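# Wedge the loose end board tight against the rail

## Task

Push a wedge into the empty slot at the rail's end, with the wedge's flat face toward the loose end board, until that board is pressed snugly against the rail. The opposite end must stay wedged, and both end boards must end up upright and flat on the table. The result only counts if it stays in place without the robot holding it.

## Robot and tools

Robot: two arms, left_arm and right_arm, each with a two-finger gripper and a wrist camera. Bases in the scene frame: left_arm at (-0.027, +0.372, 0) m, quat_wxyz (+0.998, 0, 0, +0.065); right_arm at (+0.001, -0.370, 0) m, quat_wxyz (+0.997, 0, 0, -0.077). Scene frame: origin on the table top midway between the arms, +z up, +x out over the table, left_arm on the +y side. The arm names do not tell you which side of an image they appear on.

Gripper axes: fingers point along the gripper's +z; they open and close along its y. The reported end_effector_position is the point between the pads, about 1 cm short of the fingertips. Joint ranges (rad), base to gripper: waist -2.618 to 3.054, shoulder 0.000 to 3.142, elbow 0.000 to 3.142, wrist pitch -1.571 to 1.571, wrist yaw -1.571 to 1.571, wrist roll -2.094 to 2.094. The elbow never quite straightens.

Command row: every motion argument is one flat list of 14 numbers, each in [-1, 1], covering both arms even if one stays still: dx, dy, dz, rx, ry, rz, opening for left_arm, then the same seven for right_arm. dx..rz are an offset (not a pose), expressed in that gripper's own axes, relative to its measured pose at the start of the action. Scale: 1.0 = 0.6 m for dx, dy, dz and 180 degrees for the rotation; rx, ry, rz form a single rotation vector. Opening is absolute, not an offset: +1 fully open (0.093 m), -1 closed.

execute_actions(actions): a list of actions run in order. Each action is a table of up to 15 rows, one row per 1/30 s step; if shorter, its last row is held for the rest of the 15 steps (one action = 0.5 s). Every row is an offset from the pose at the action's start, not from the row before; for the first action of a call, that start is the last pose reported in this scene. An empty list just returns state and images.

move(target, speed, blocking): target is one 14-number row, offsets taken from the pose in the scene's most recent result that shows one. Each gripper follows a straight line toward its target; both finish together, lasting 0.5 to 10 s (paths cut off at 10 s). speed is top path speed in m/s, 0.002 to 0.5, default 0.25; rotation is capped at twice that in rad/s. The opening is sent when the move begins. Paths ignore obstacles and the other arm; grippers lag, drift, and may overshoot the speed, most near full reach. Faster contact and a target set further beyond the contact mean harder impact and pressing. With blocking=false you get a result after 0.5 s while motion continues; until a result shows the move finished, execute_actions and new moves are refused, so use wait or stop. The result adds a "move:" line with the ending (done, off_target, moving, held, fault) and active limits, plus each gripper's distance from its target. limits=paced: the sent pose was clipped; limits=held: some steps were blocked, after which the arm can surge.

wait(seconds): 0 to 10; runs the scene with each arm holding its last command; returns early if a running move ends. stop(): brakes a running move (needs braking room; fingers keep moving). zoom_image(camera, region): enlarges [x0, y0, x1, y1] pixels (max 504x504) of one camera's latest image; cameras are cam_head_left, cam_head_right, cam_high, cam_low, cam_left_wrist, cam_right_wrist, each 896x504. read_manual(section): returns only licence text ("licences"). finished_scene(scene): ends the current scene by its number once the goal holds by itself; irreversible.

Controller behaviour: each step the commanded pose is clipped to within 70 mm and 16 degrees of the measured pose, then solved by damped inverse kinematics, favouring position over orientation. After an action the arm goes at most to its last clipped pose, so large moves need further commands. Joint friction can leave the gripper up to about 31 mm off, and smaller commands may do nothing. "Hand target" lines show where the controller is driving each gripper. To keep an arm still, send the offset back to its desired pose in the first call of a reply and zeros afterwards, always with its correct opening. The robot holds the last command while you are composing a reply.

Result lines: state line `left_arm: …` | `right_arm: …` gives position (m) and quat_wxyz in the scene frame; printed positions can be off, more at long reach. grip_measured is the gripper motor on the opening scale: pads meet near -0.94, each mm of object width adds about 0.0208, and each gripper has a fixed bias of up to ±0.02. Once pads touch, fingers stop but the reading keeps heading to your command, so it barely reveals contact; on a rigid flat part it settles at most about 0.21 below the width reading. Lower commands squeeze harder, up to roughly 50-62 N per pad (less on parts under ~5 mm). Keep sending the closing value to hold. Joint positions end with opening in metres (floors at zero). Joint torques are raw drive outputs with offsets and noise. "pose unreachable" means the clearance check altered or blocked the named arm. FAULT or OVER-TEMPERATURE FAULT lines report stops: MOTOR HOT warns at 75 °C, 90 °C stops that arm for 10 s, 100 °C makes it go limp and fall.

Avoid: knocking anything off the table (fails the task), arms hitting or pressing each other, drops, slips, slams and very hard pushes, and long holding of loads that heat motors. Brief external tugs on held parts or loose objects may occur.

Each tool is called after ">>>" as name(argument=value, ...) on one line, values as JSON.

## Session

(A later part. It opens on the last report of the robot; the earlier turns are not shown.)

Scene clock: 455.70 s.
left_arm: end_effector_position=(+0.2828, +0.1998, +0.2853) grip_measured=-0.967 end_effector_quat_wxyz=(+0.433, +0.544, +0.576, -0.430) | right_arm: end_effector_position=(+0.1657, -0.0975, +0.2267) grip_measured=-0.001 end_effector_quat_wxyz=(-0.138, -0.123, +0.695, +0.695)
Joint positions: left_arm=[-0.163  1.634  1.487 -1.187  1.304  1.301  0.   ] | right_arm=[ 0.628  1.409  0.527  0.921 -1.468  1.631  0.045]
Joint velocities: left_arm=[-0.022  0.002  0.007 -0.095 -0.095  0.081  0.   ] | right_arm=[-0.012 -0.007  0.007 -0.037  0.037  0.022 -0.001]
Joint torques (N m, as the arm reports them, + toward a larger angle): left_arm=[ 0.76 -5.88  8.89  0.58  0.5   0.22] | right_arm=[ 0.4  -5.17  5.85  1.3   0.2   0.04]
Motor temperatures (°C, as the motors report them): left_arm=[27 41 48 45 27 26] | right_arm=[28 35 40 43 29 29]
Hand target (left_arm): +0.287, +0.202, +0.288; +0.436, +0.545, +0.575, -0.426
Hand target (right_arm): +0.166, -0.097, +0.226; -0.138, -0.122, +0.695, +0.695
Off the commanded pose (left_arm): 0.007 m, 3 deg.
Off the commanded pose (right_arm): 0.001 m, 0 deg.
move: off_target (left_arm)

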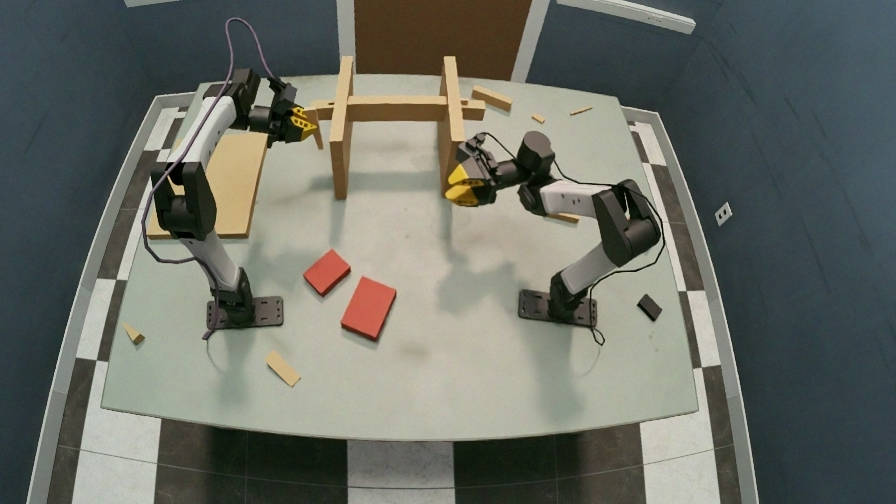

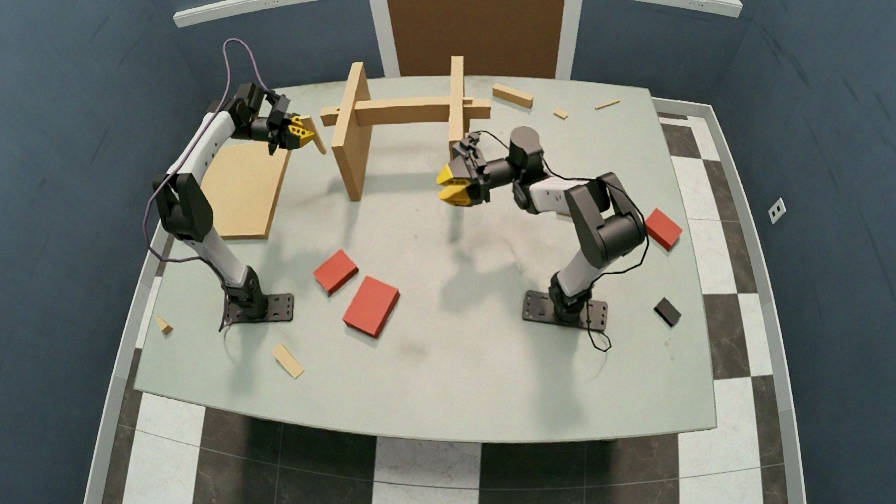

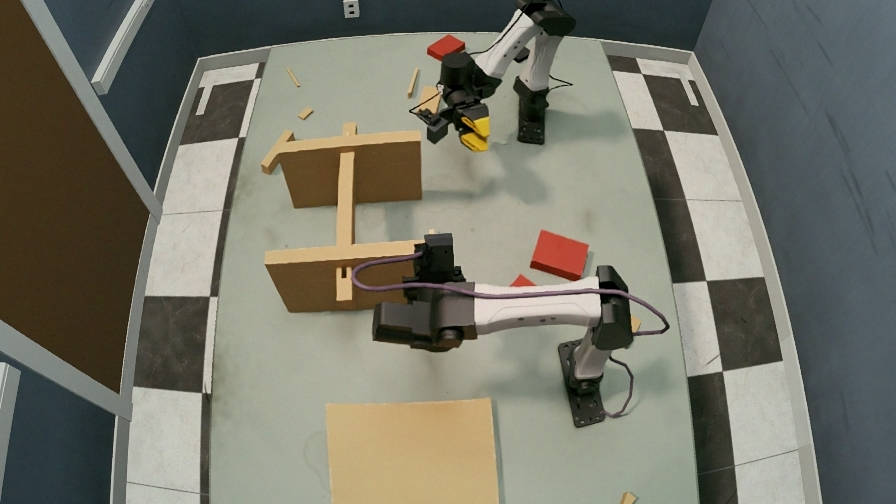

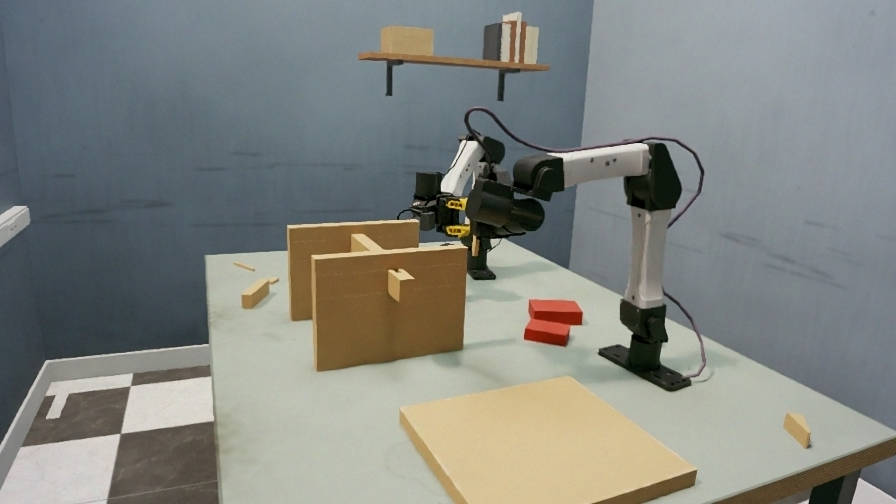

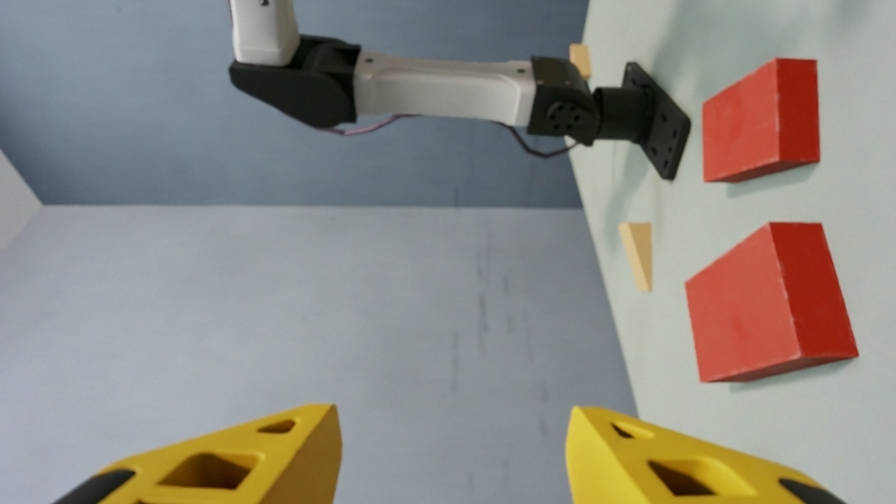

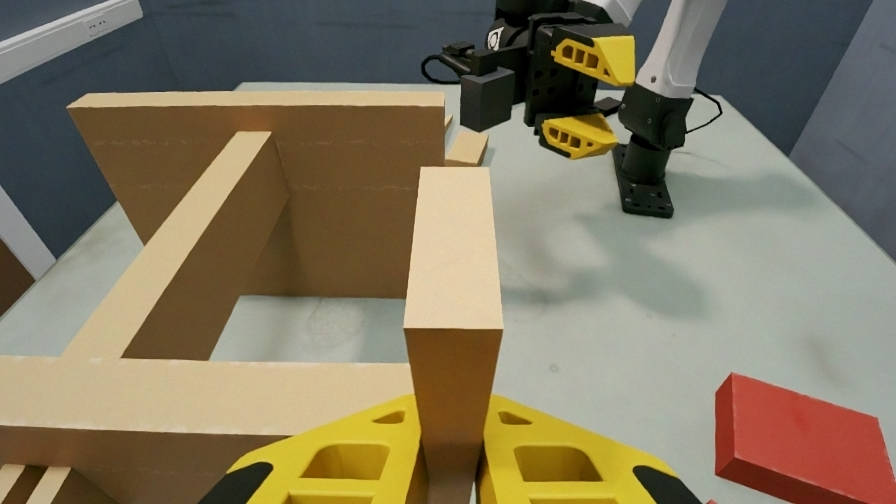

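>>> move(target=[0.0265, 0.2825, 0.0248, 0.0005, 0.0123, 0.0082, -1, 0.096, 0, -0.016, 0, -0.167, 0, 0.0], speed=0.15)

Scene clock: 471.17 s.
left_arm: end_effector_position=(+0.4452, +0.1959, +0.2670) grip_measured=-0.967 end_effector_quat_wxyz=(+0.409, +0.532, +0.600, -0.436) | right_arm: end_effector_position=(+0.1190, -0.1241, +0.2254) grip_measured=-0.001 end_effector_quat_wxyz=(+0.046, +0.060, +0.704, +0.706)
Joint positions: left_arm=[-0.163  2.468  2.675 -1.579  1.276  1.27   0.   ] | right_arm=[ 0.864  0.569  0.208  0.362 -0.71   1.592  0.045]
Joint velocities: left_arm=[-0.012  0.037  0.051 -0.022  0.022 -0.007  0.   ] | right_arm=[-0.007 -0.007 -0.002  0.037 -0.066  0.022  0.   ]
Joint torques (N m, as the arm reports them, + toward a larger angle): left_arm=[  0.37 -11.11   8.76   0.9    0.45   0.74] | right_arm=[ 1.59 -1.51  6.45  1.65  0.28  0.01]
Motor temperatures (°C, as the motors report them): left_arm=[27 42 49 42 27 26] | right_arm=[28 34 41 43 29 29]
Hand target (left_arm): +0.453, +0.197, +0.265; +0.432, +0.556, +0.579, -0.411
Hand target (right_arm): +0.117, -0.125, +0.222; +0.047, +0.061, +0.706, +0.704
Off the commanded pose (left_arm): 0.008 m, 5 deg.
Off the commanded pose (right_arm): 0.005 m, 0 deg.
move: off_target (left_arm)

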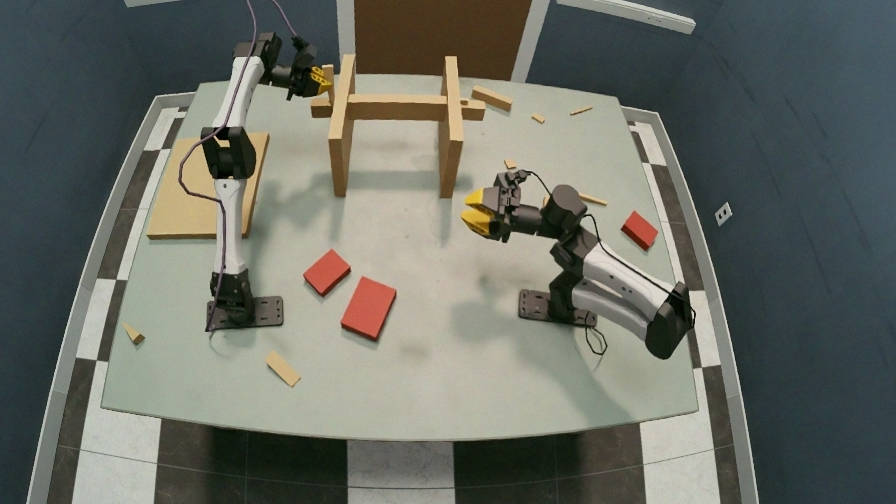

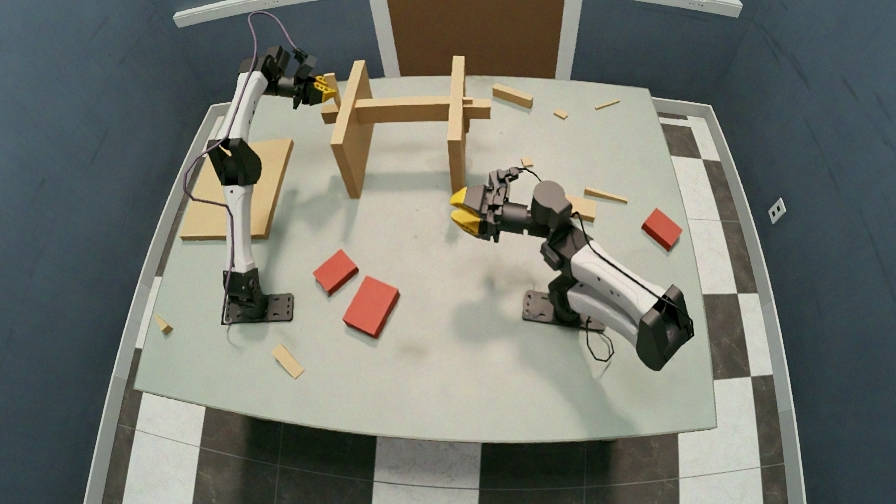

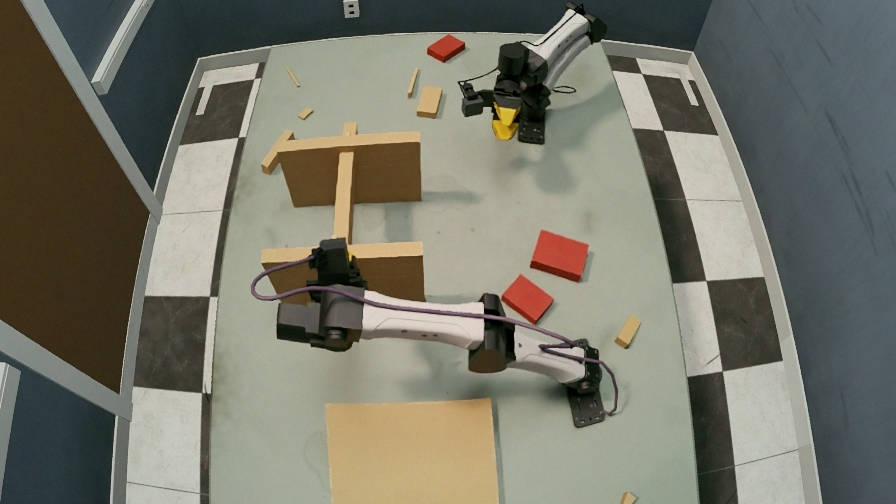

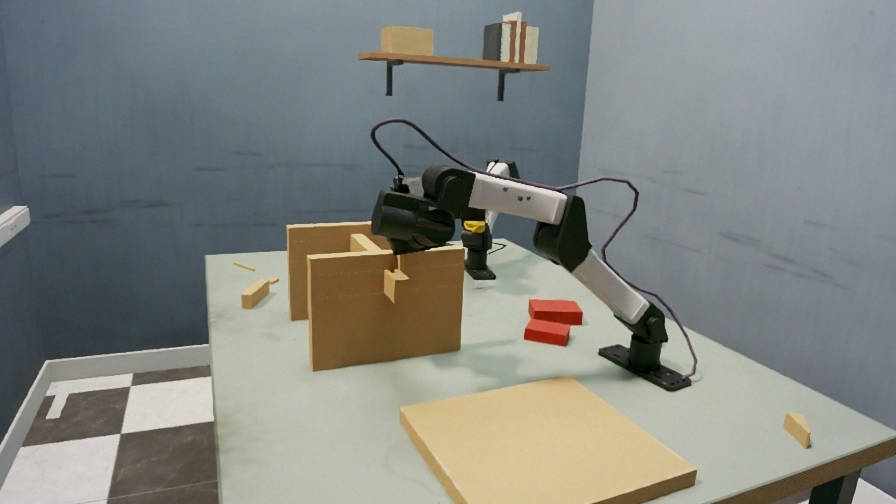

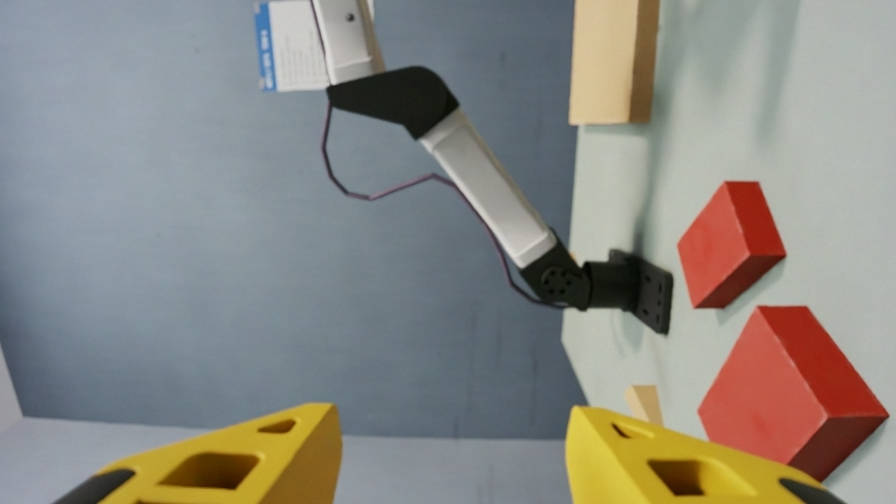

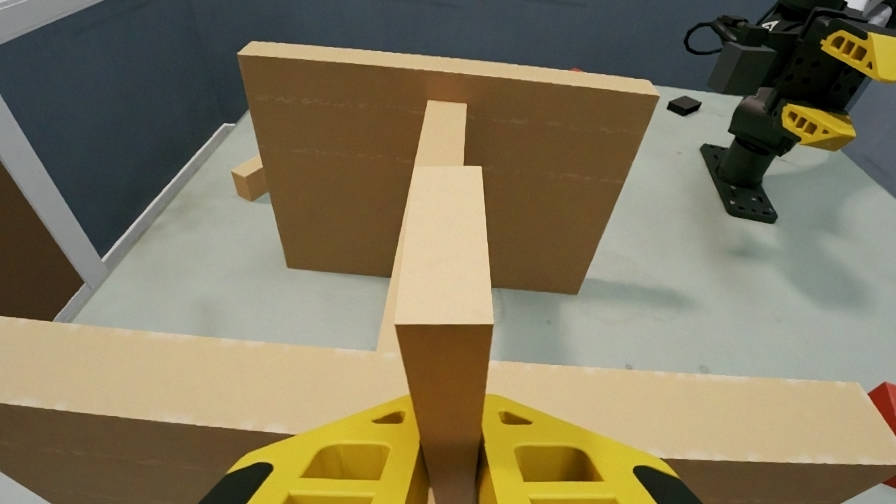

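>>> zoom_image(camera="cam_low", region=[340, 200, 480, 320])

>>> zoom_image(camera="cam_head_left", region=[270, 40, 390, 140])

Region (340, 200, 480, 320) of cam_low's 896x504 image, scaled by 3.600, with more detail than that image has; it fills the top 432 rows of this view, and the rest is white.

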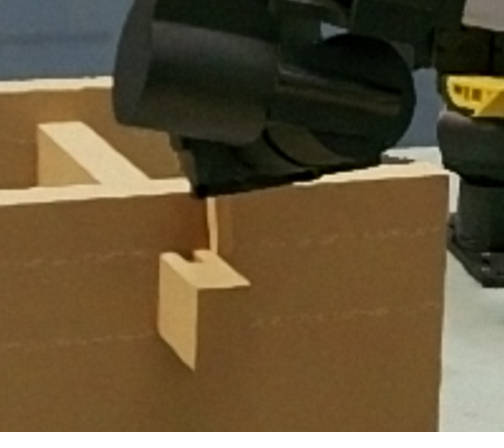

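Region (270, 40, 390, 140) of cam_head_left's 896x504 image, scaled by 4.200, with more detail than that image has.

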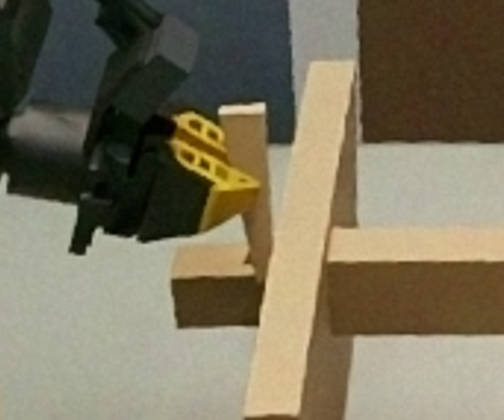

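>>> move(target=[0.0402, -0.1953, -0.2083, -0.1071, -0.0028, -0.0034, -1, -0.1938, -0.0635, 0.0191, 0.4008, -0.2697, -0.3347, 1.0], speed=0.25)

Scene clock: 575.43 s.
left_arm: end_effector_position=(+0.3265, +0.3127, +0.2846) grip_measured=-0.967 end_effector_quat_wxyz=(+0.489, +0.452, +0.666, -0.335) | right_arm: end_effector_position=(+0.2371, -0.1398, +0.1818) grip_measured=+0.995 end_effector_quat_wxyz=(+0.572, +0.006, +0.821, -0.000)
Joint positions: left_arm=[ 0.166  1.648  1.526 -1.205  1.261  1.312  0.   ] | right_arm=[ 1.4    1.323  0.791 -0.34   1.101  0.822  0.093]
Joint velocities: left_arm=[-0.027 -0.027  0.002 -0.051 -0.051 -0.037  0.   ] | right_arm=[ 0.007 -0.007 -0.002  0.022  0.007 -0.022  0.001]
Joint torques (N m, as the arm reports them, + toward a larger angle): left_arm=[ 1.06 -8.59  5.98  0.53  0.6   0.21] | right_arm=[ 1.45 -4.15  8.72  1.15  0.73  0.06]
Motor temperatures (°C, as the motors report them): left_arm=[27 62 51 38 28 27] | right_arm=[28 32 44 46 29 29]
Hand target (left_arm): +0.321, +0.314, +0.289; +0.495, +0.450, +0.663, -0.335
Hand target (right_arm): +0.237, -0.134, +0.190; +0.578, +0.006, +0.816, +0.001
Off the commanded pose (left_arm): 0.007 m, 0 deg.
Off the commanded pose (right_arm): 0.010 m, 1 deg.
move: done

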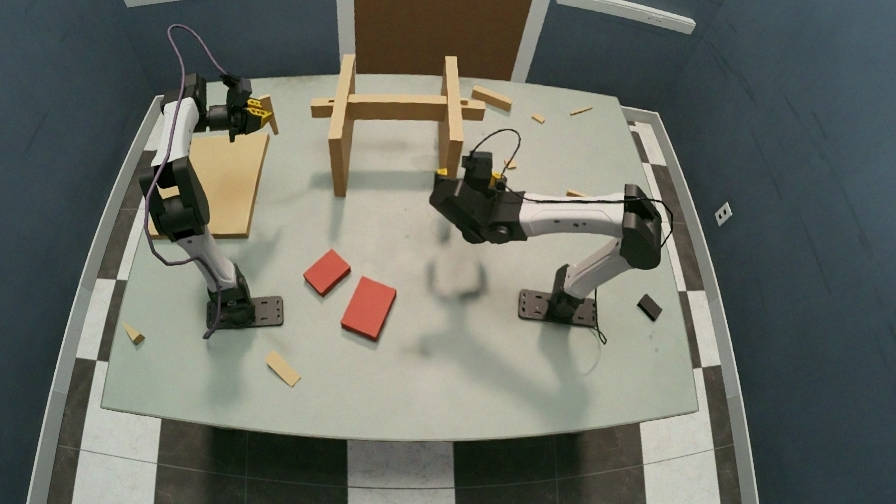

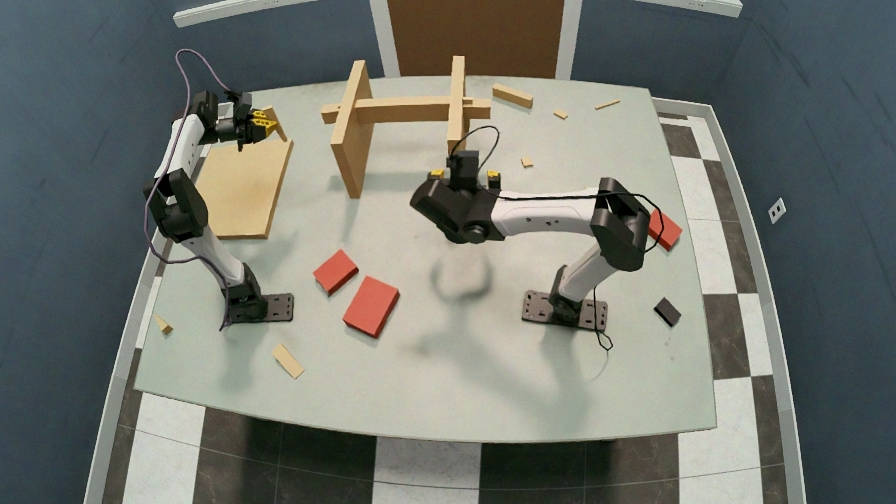

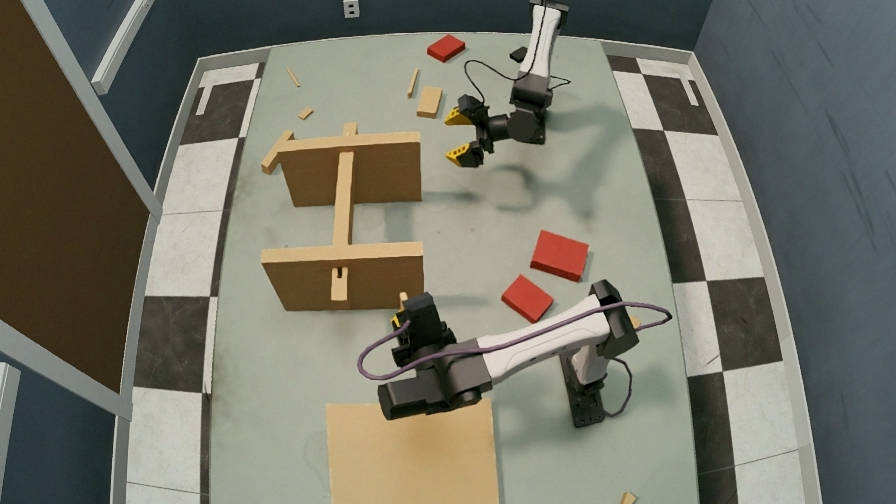

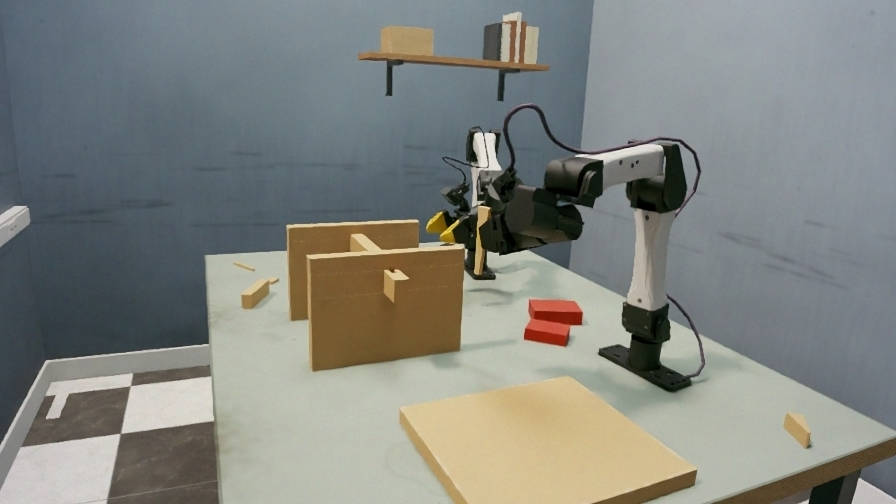

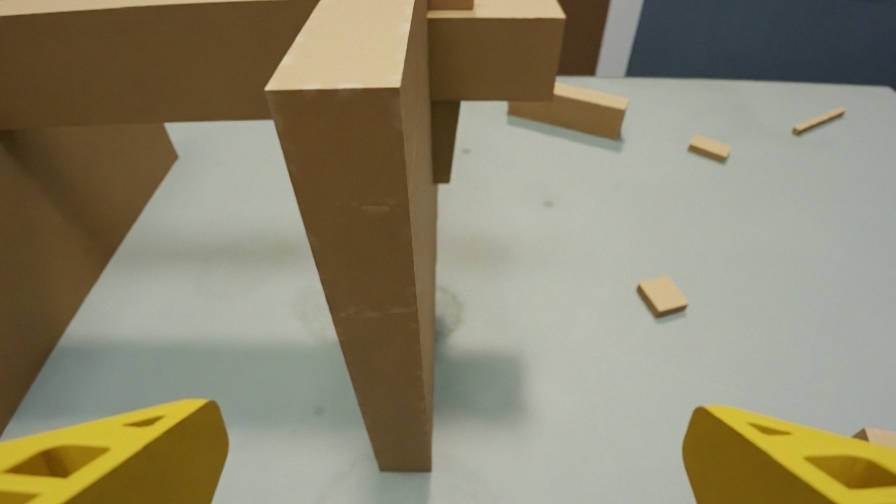

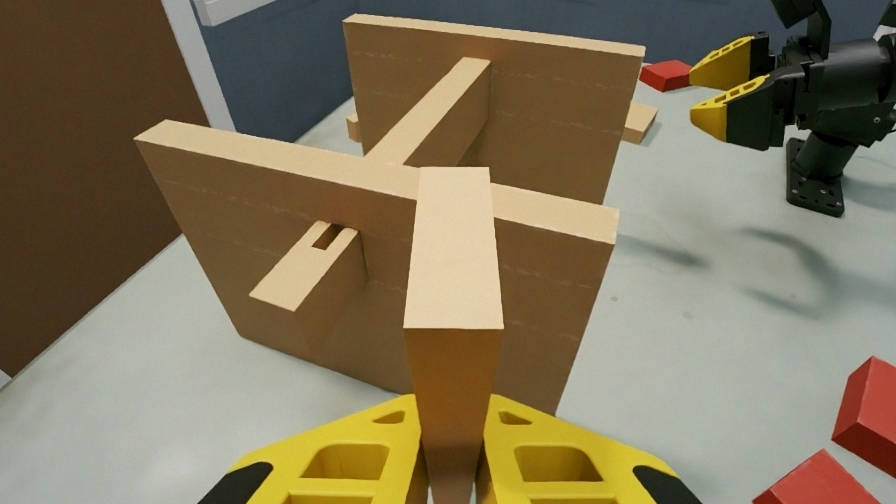

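>>> move(target=[0, 0, 0, 0, 0, 0, -1, -0.0007, 0.0508, 0.1557, 0, -0.058, 0, 1.0], speed=0.12)

Scene clock: 595.00 s.
left_arm: end_effector_position=(+0.3263, +0.3126, +0.2845) grip_measured=-0.967 end_effector_quat_wxyz=(+0.489, +0.452, +0.666, -0.336) | right_arm: end_effector_position=(+0.3236, -0.1055, +0.1604) grip_measured=+0.995 end_effector_quat_wxyz=(+0.646, +0.007, +0.763, +0.004)
Joint positions: left_arm=[ 0.166  1.648  1.526 -1.207  1.261  1.313  0.   ] | right_arm=[1.192 1.67  0.72  0.63  1.018 0.291 0.093]
Joint velocities: left_arm=[-0.022  0.002 -0.007  0.037  0.037 -0.022  0.   ] | right_arm=[-0.007 -0.007 -0.017  0.022 -0.007 -0.051 -0.001]
Joint torques (N m, as the arm reports them, + toward a larger angle): left_arm=[ 0.13 -6.87  7.1   0.66  0.48  0.02] | right_arm=[-0.76 -6.6   4.39  1.75  0.19  0.08]
Motor temperatures (°C, as the motors report them): left_arm=[27 59 49 38 28 27] | right_arm=[28 32 46 45 30 29]
Hand target (left_arm): +0.326, +0.313, +0.285; +0.489, +0.452, +0.666, -0.336
Hand target (right_arm): +0.326, -0.109, +0.153; +0.644, +0.004, +0.765, +0.002
Off the commanded pose (left_arm): 0.000 m, 0 deg.
Off the commanded pose (right_arm): 0.011 m, 1 deg.
move: off_target (right_arm)

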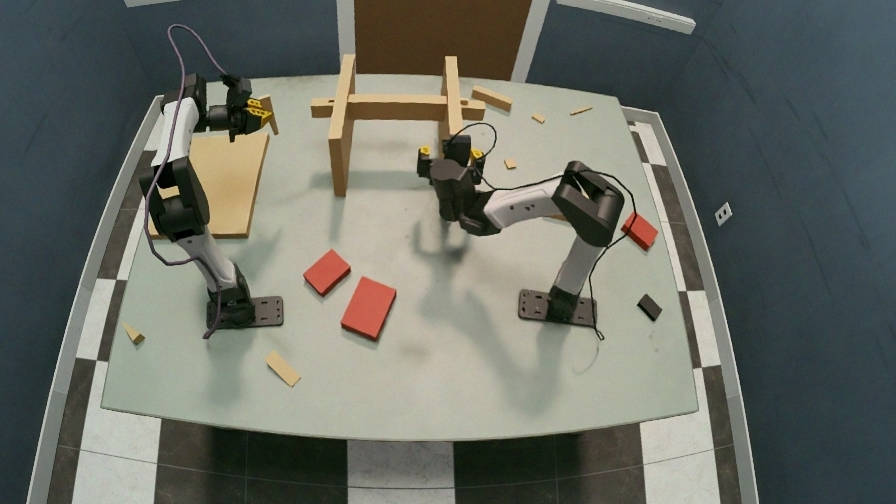

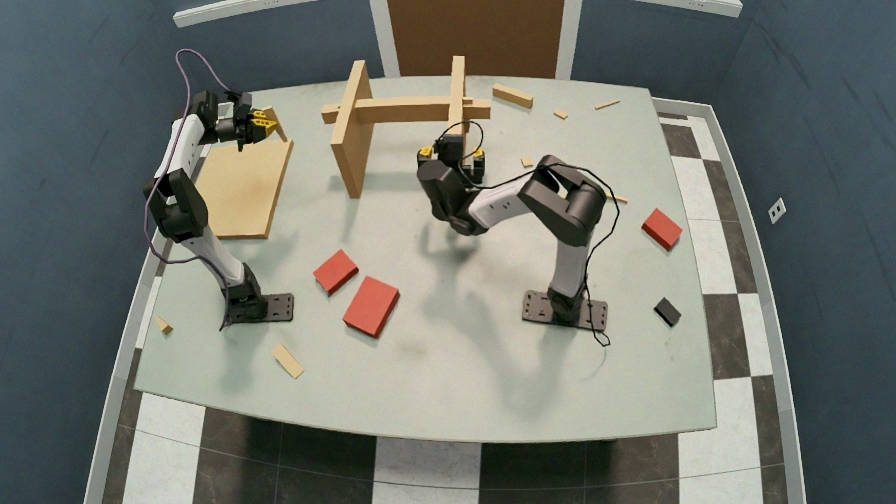

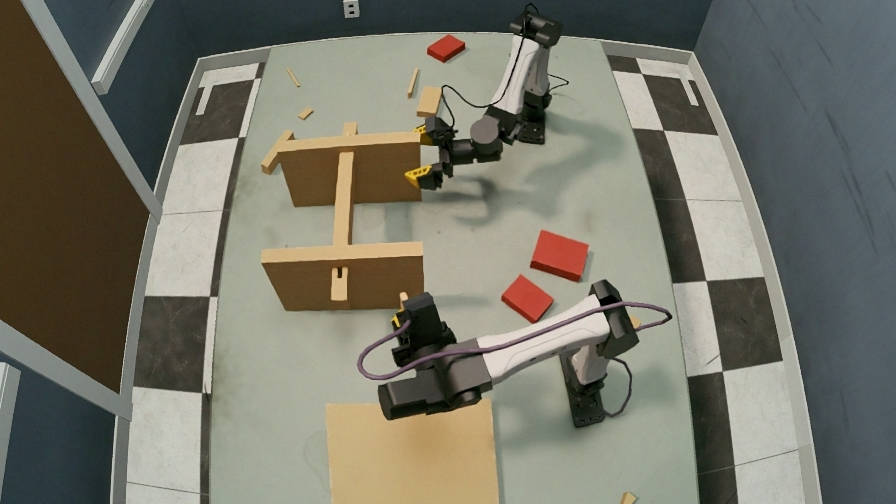

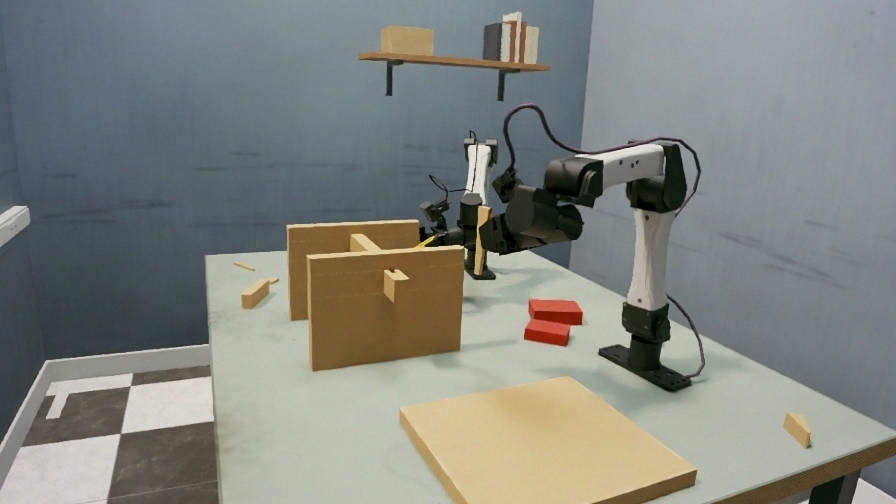

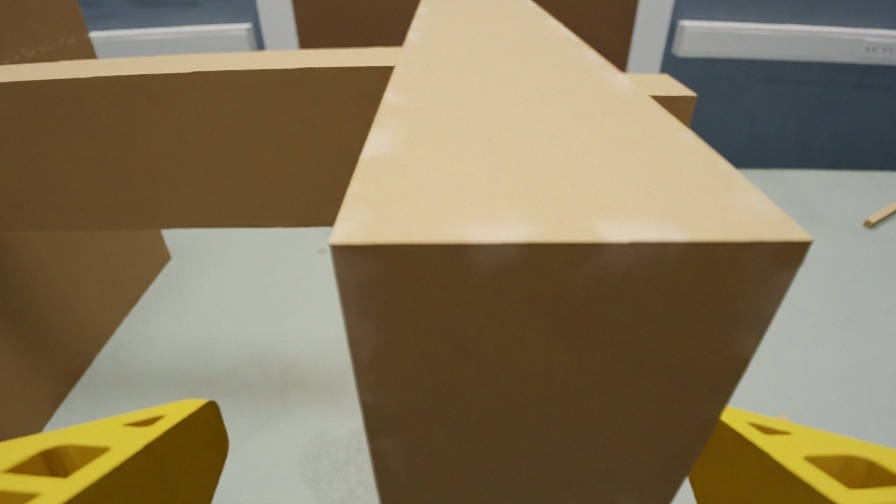

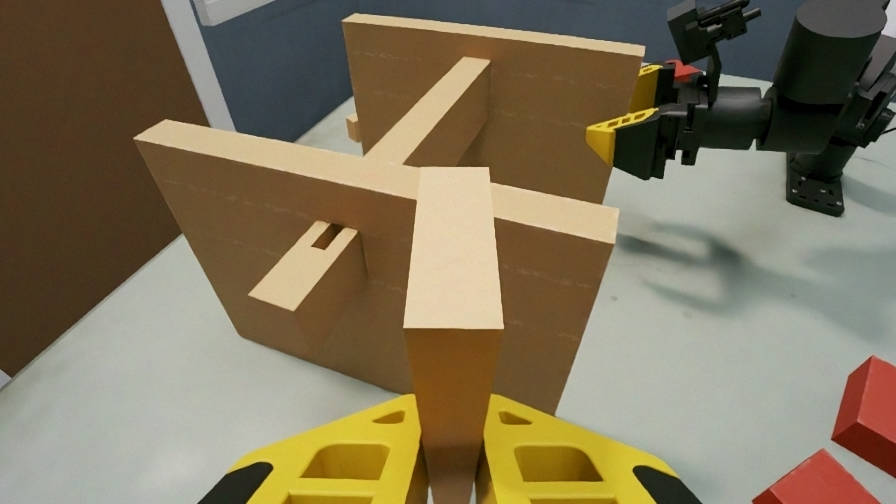

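>>> execute_actions(actions=[])

Scene clock: 607.37 s.
left_arm: end_effector_position=(+0.3264, +0.3126, +0.2845) grip_measured=-0.967 end_effector_quat_wxyz=(+0.489, +0.452, +0.666, -0.335) | right_arm: end_effector_position=(+0.3237, -0.1052, +0.1614) grip_measured=+0.995 end_effector_quat_wxyz=(+0.647, +0.007, +0.762, +0.005)
Joint positions: left_arm=[ 0.166  1.648  1.526 -1.207  1.26   1.313  0.   ] | right_arm=[1.192 1.67  0.72  0.636 1.017 0.287 0.093]
Joint velocities: left_arm=[-0.017  0.017 -0.002 -0.007  0.095 -0.022  0.   ] | right_arm=[-0.002  0.002  0.007 -0.037 -0.051  0.051 -0.002]
Joint torques (N m, as the arm reports them, + toward a larger angle): left_arm=[ 0.19 -6.99  7.03  0.65  0.5   0.06] | right_arm=[-0.77 -6.55  4.41  1.76  0.2   0.08]
Motor temperatures (°C, as the motors report them): left_arm=[27 57 48 37 28 26] | right_arm=[28 33 45 46 30 29]
Hand target (left_arm): +0.326, +0.313, +0.285; +0.489, +0.452, +0.666, -0.336
Hand target (right_arm): +0.326, -0.109, +0.153; +0.645, +0.004, +0.765, +0.002
Off the commanded pose (left_arm): 0.000 m, 0 deg.
Off the commanded pose (right_arm): 0.012 m, 1 deg.

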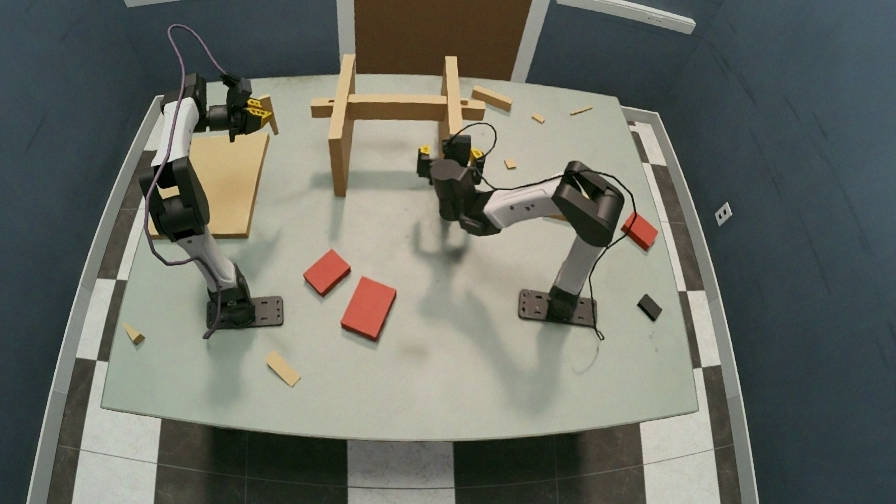

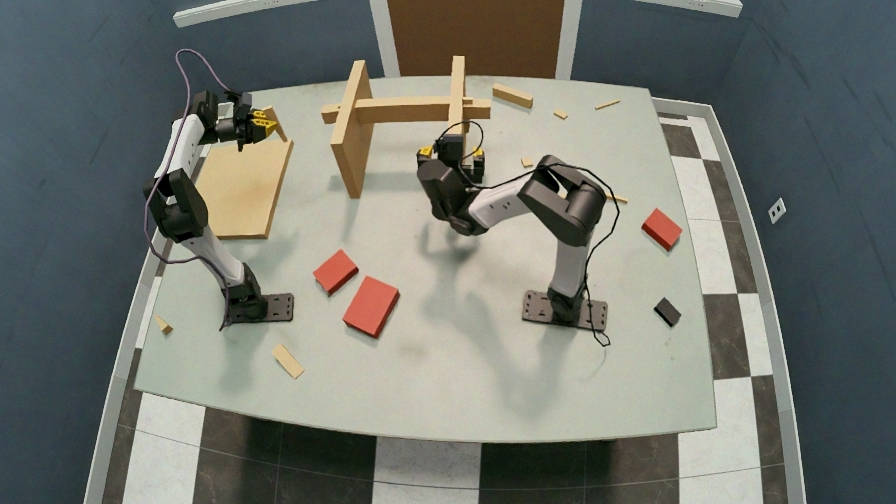

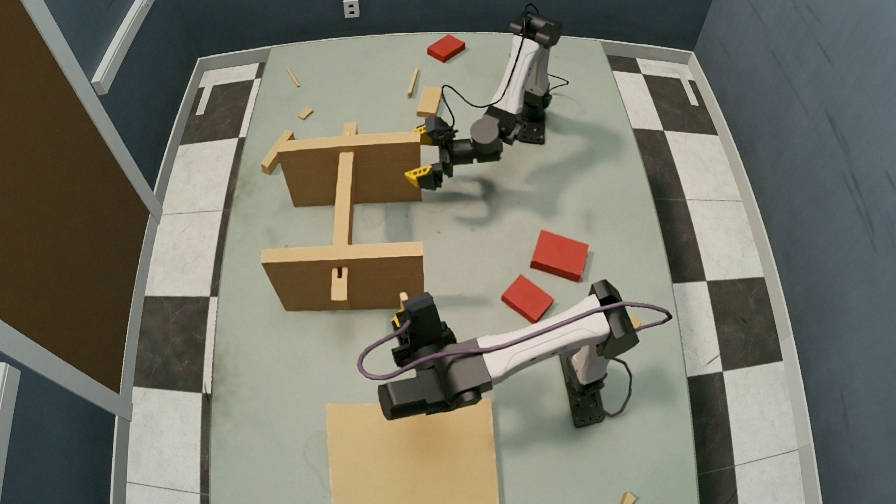

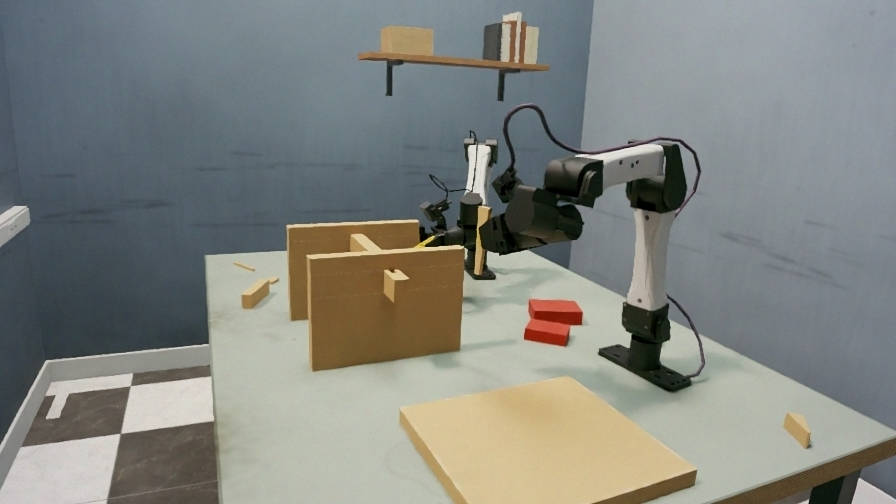

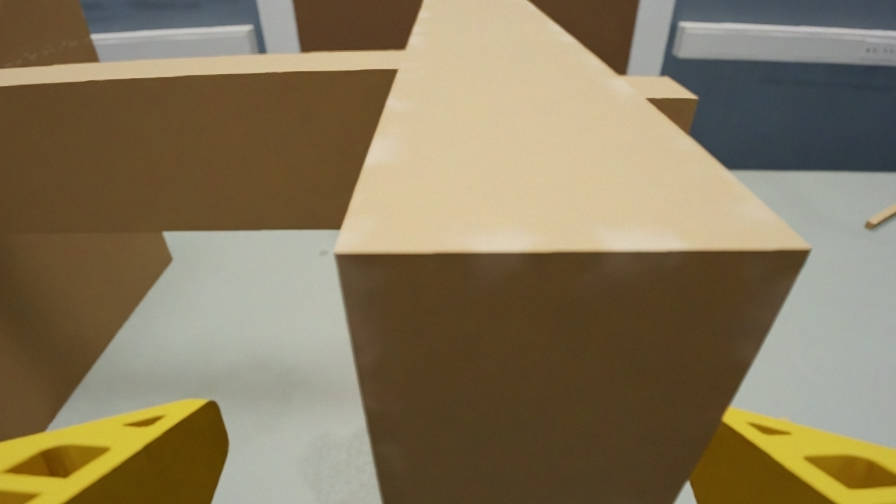

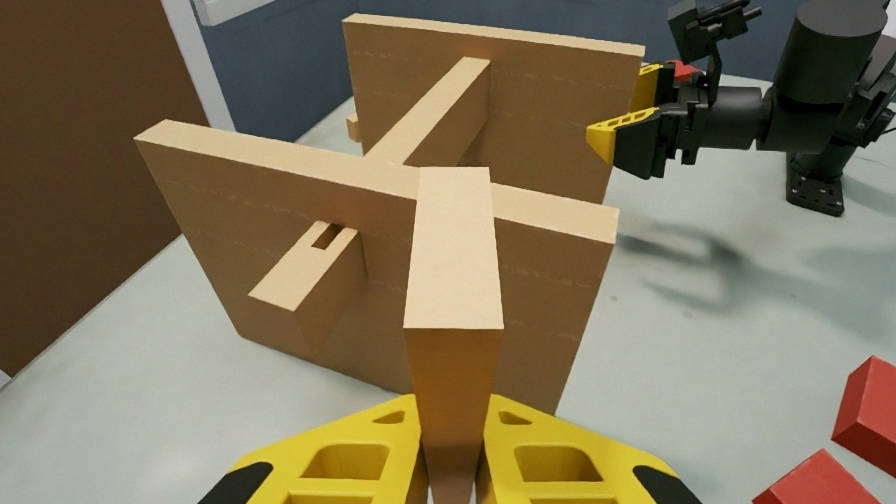

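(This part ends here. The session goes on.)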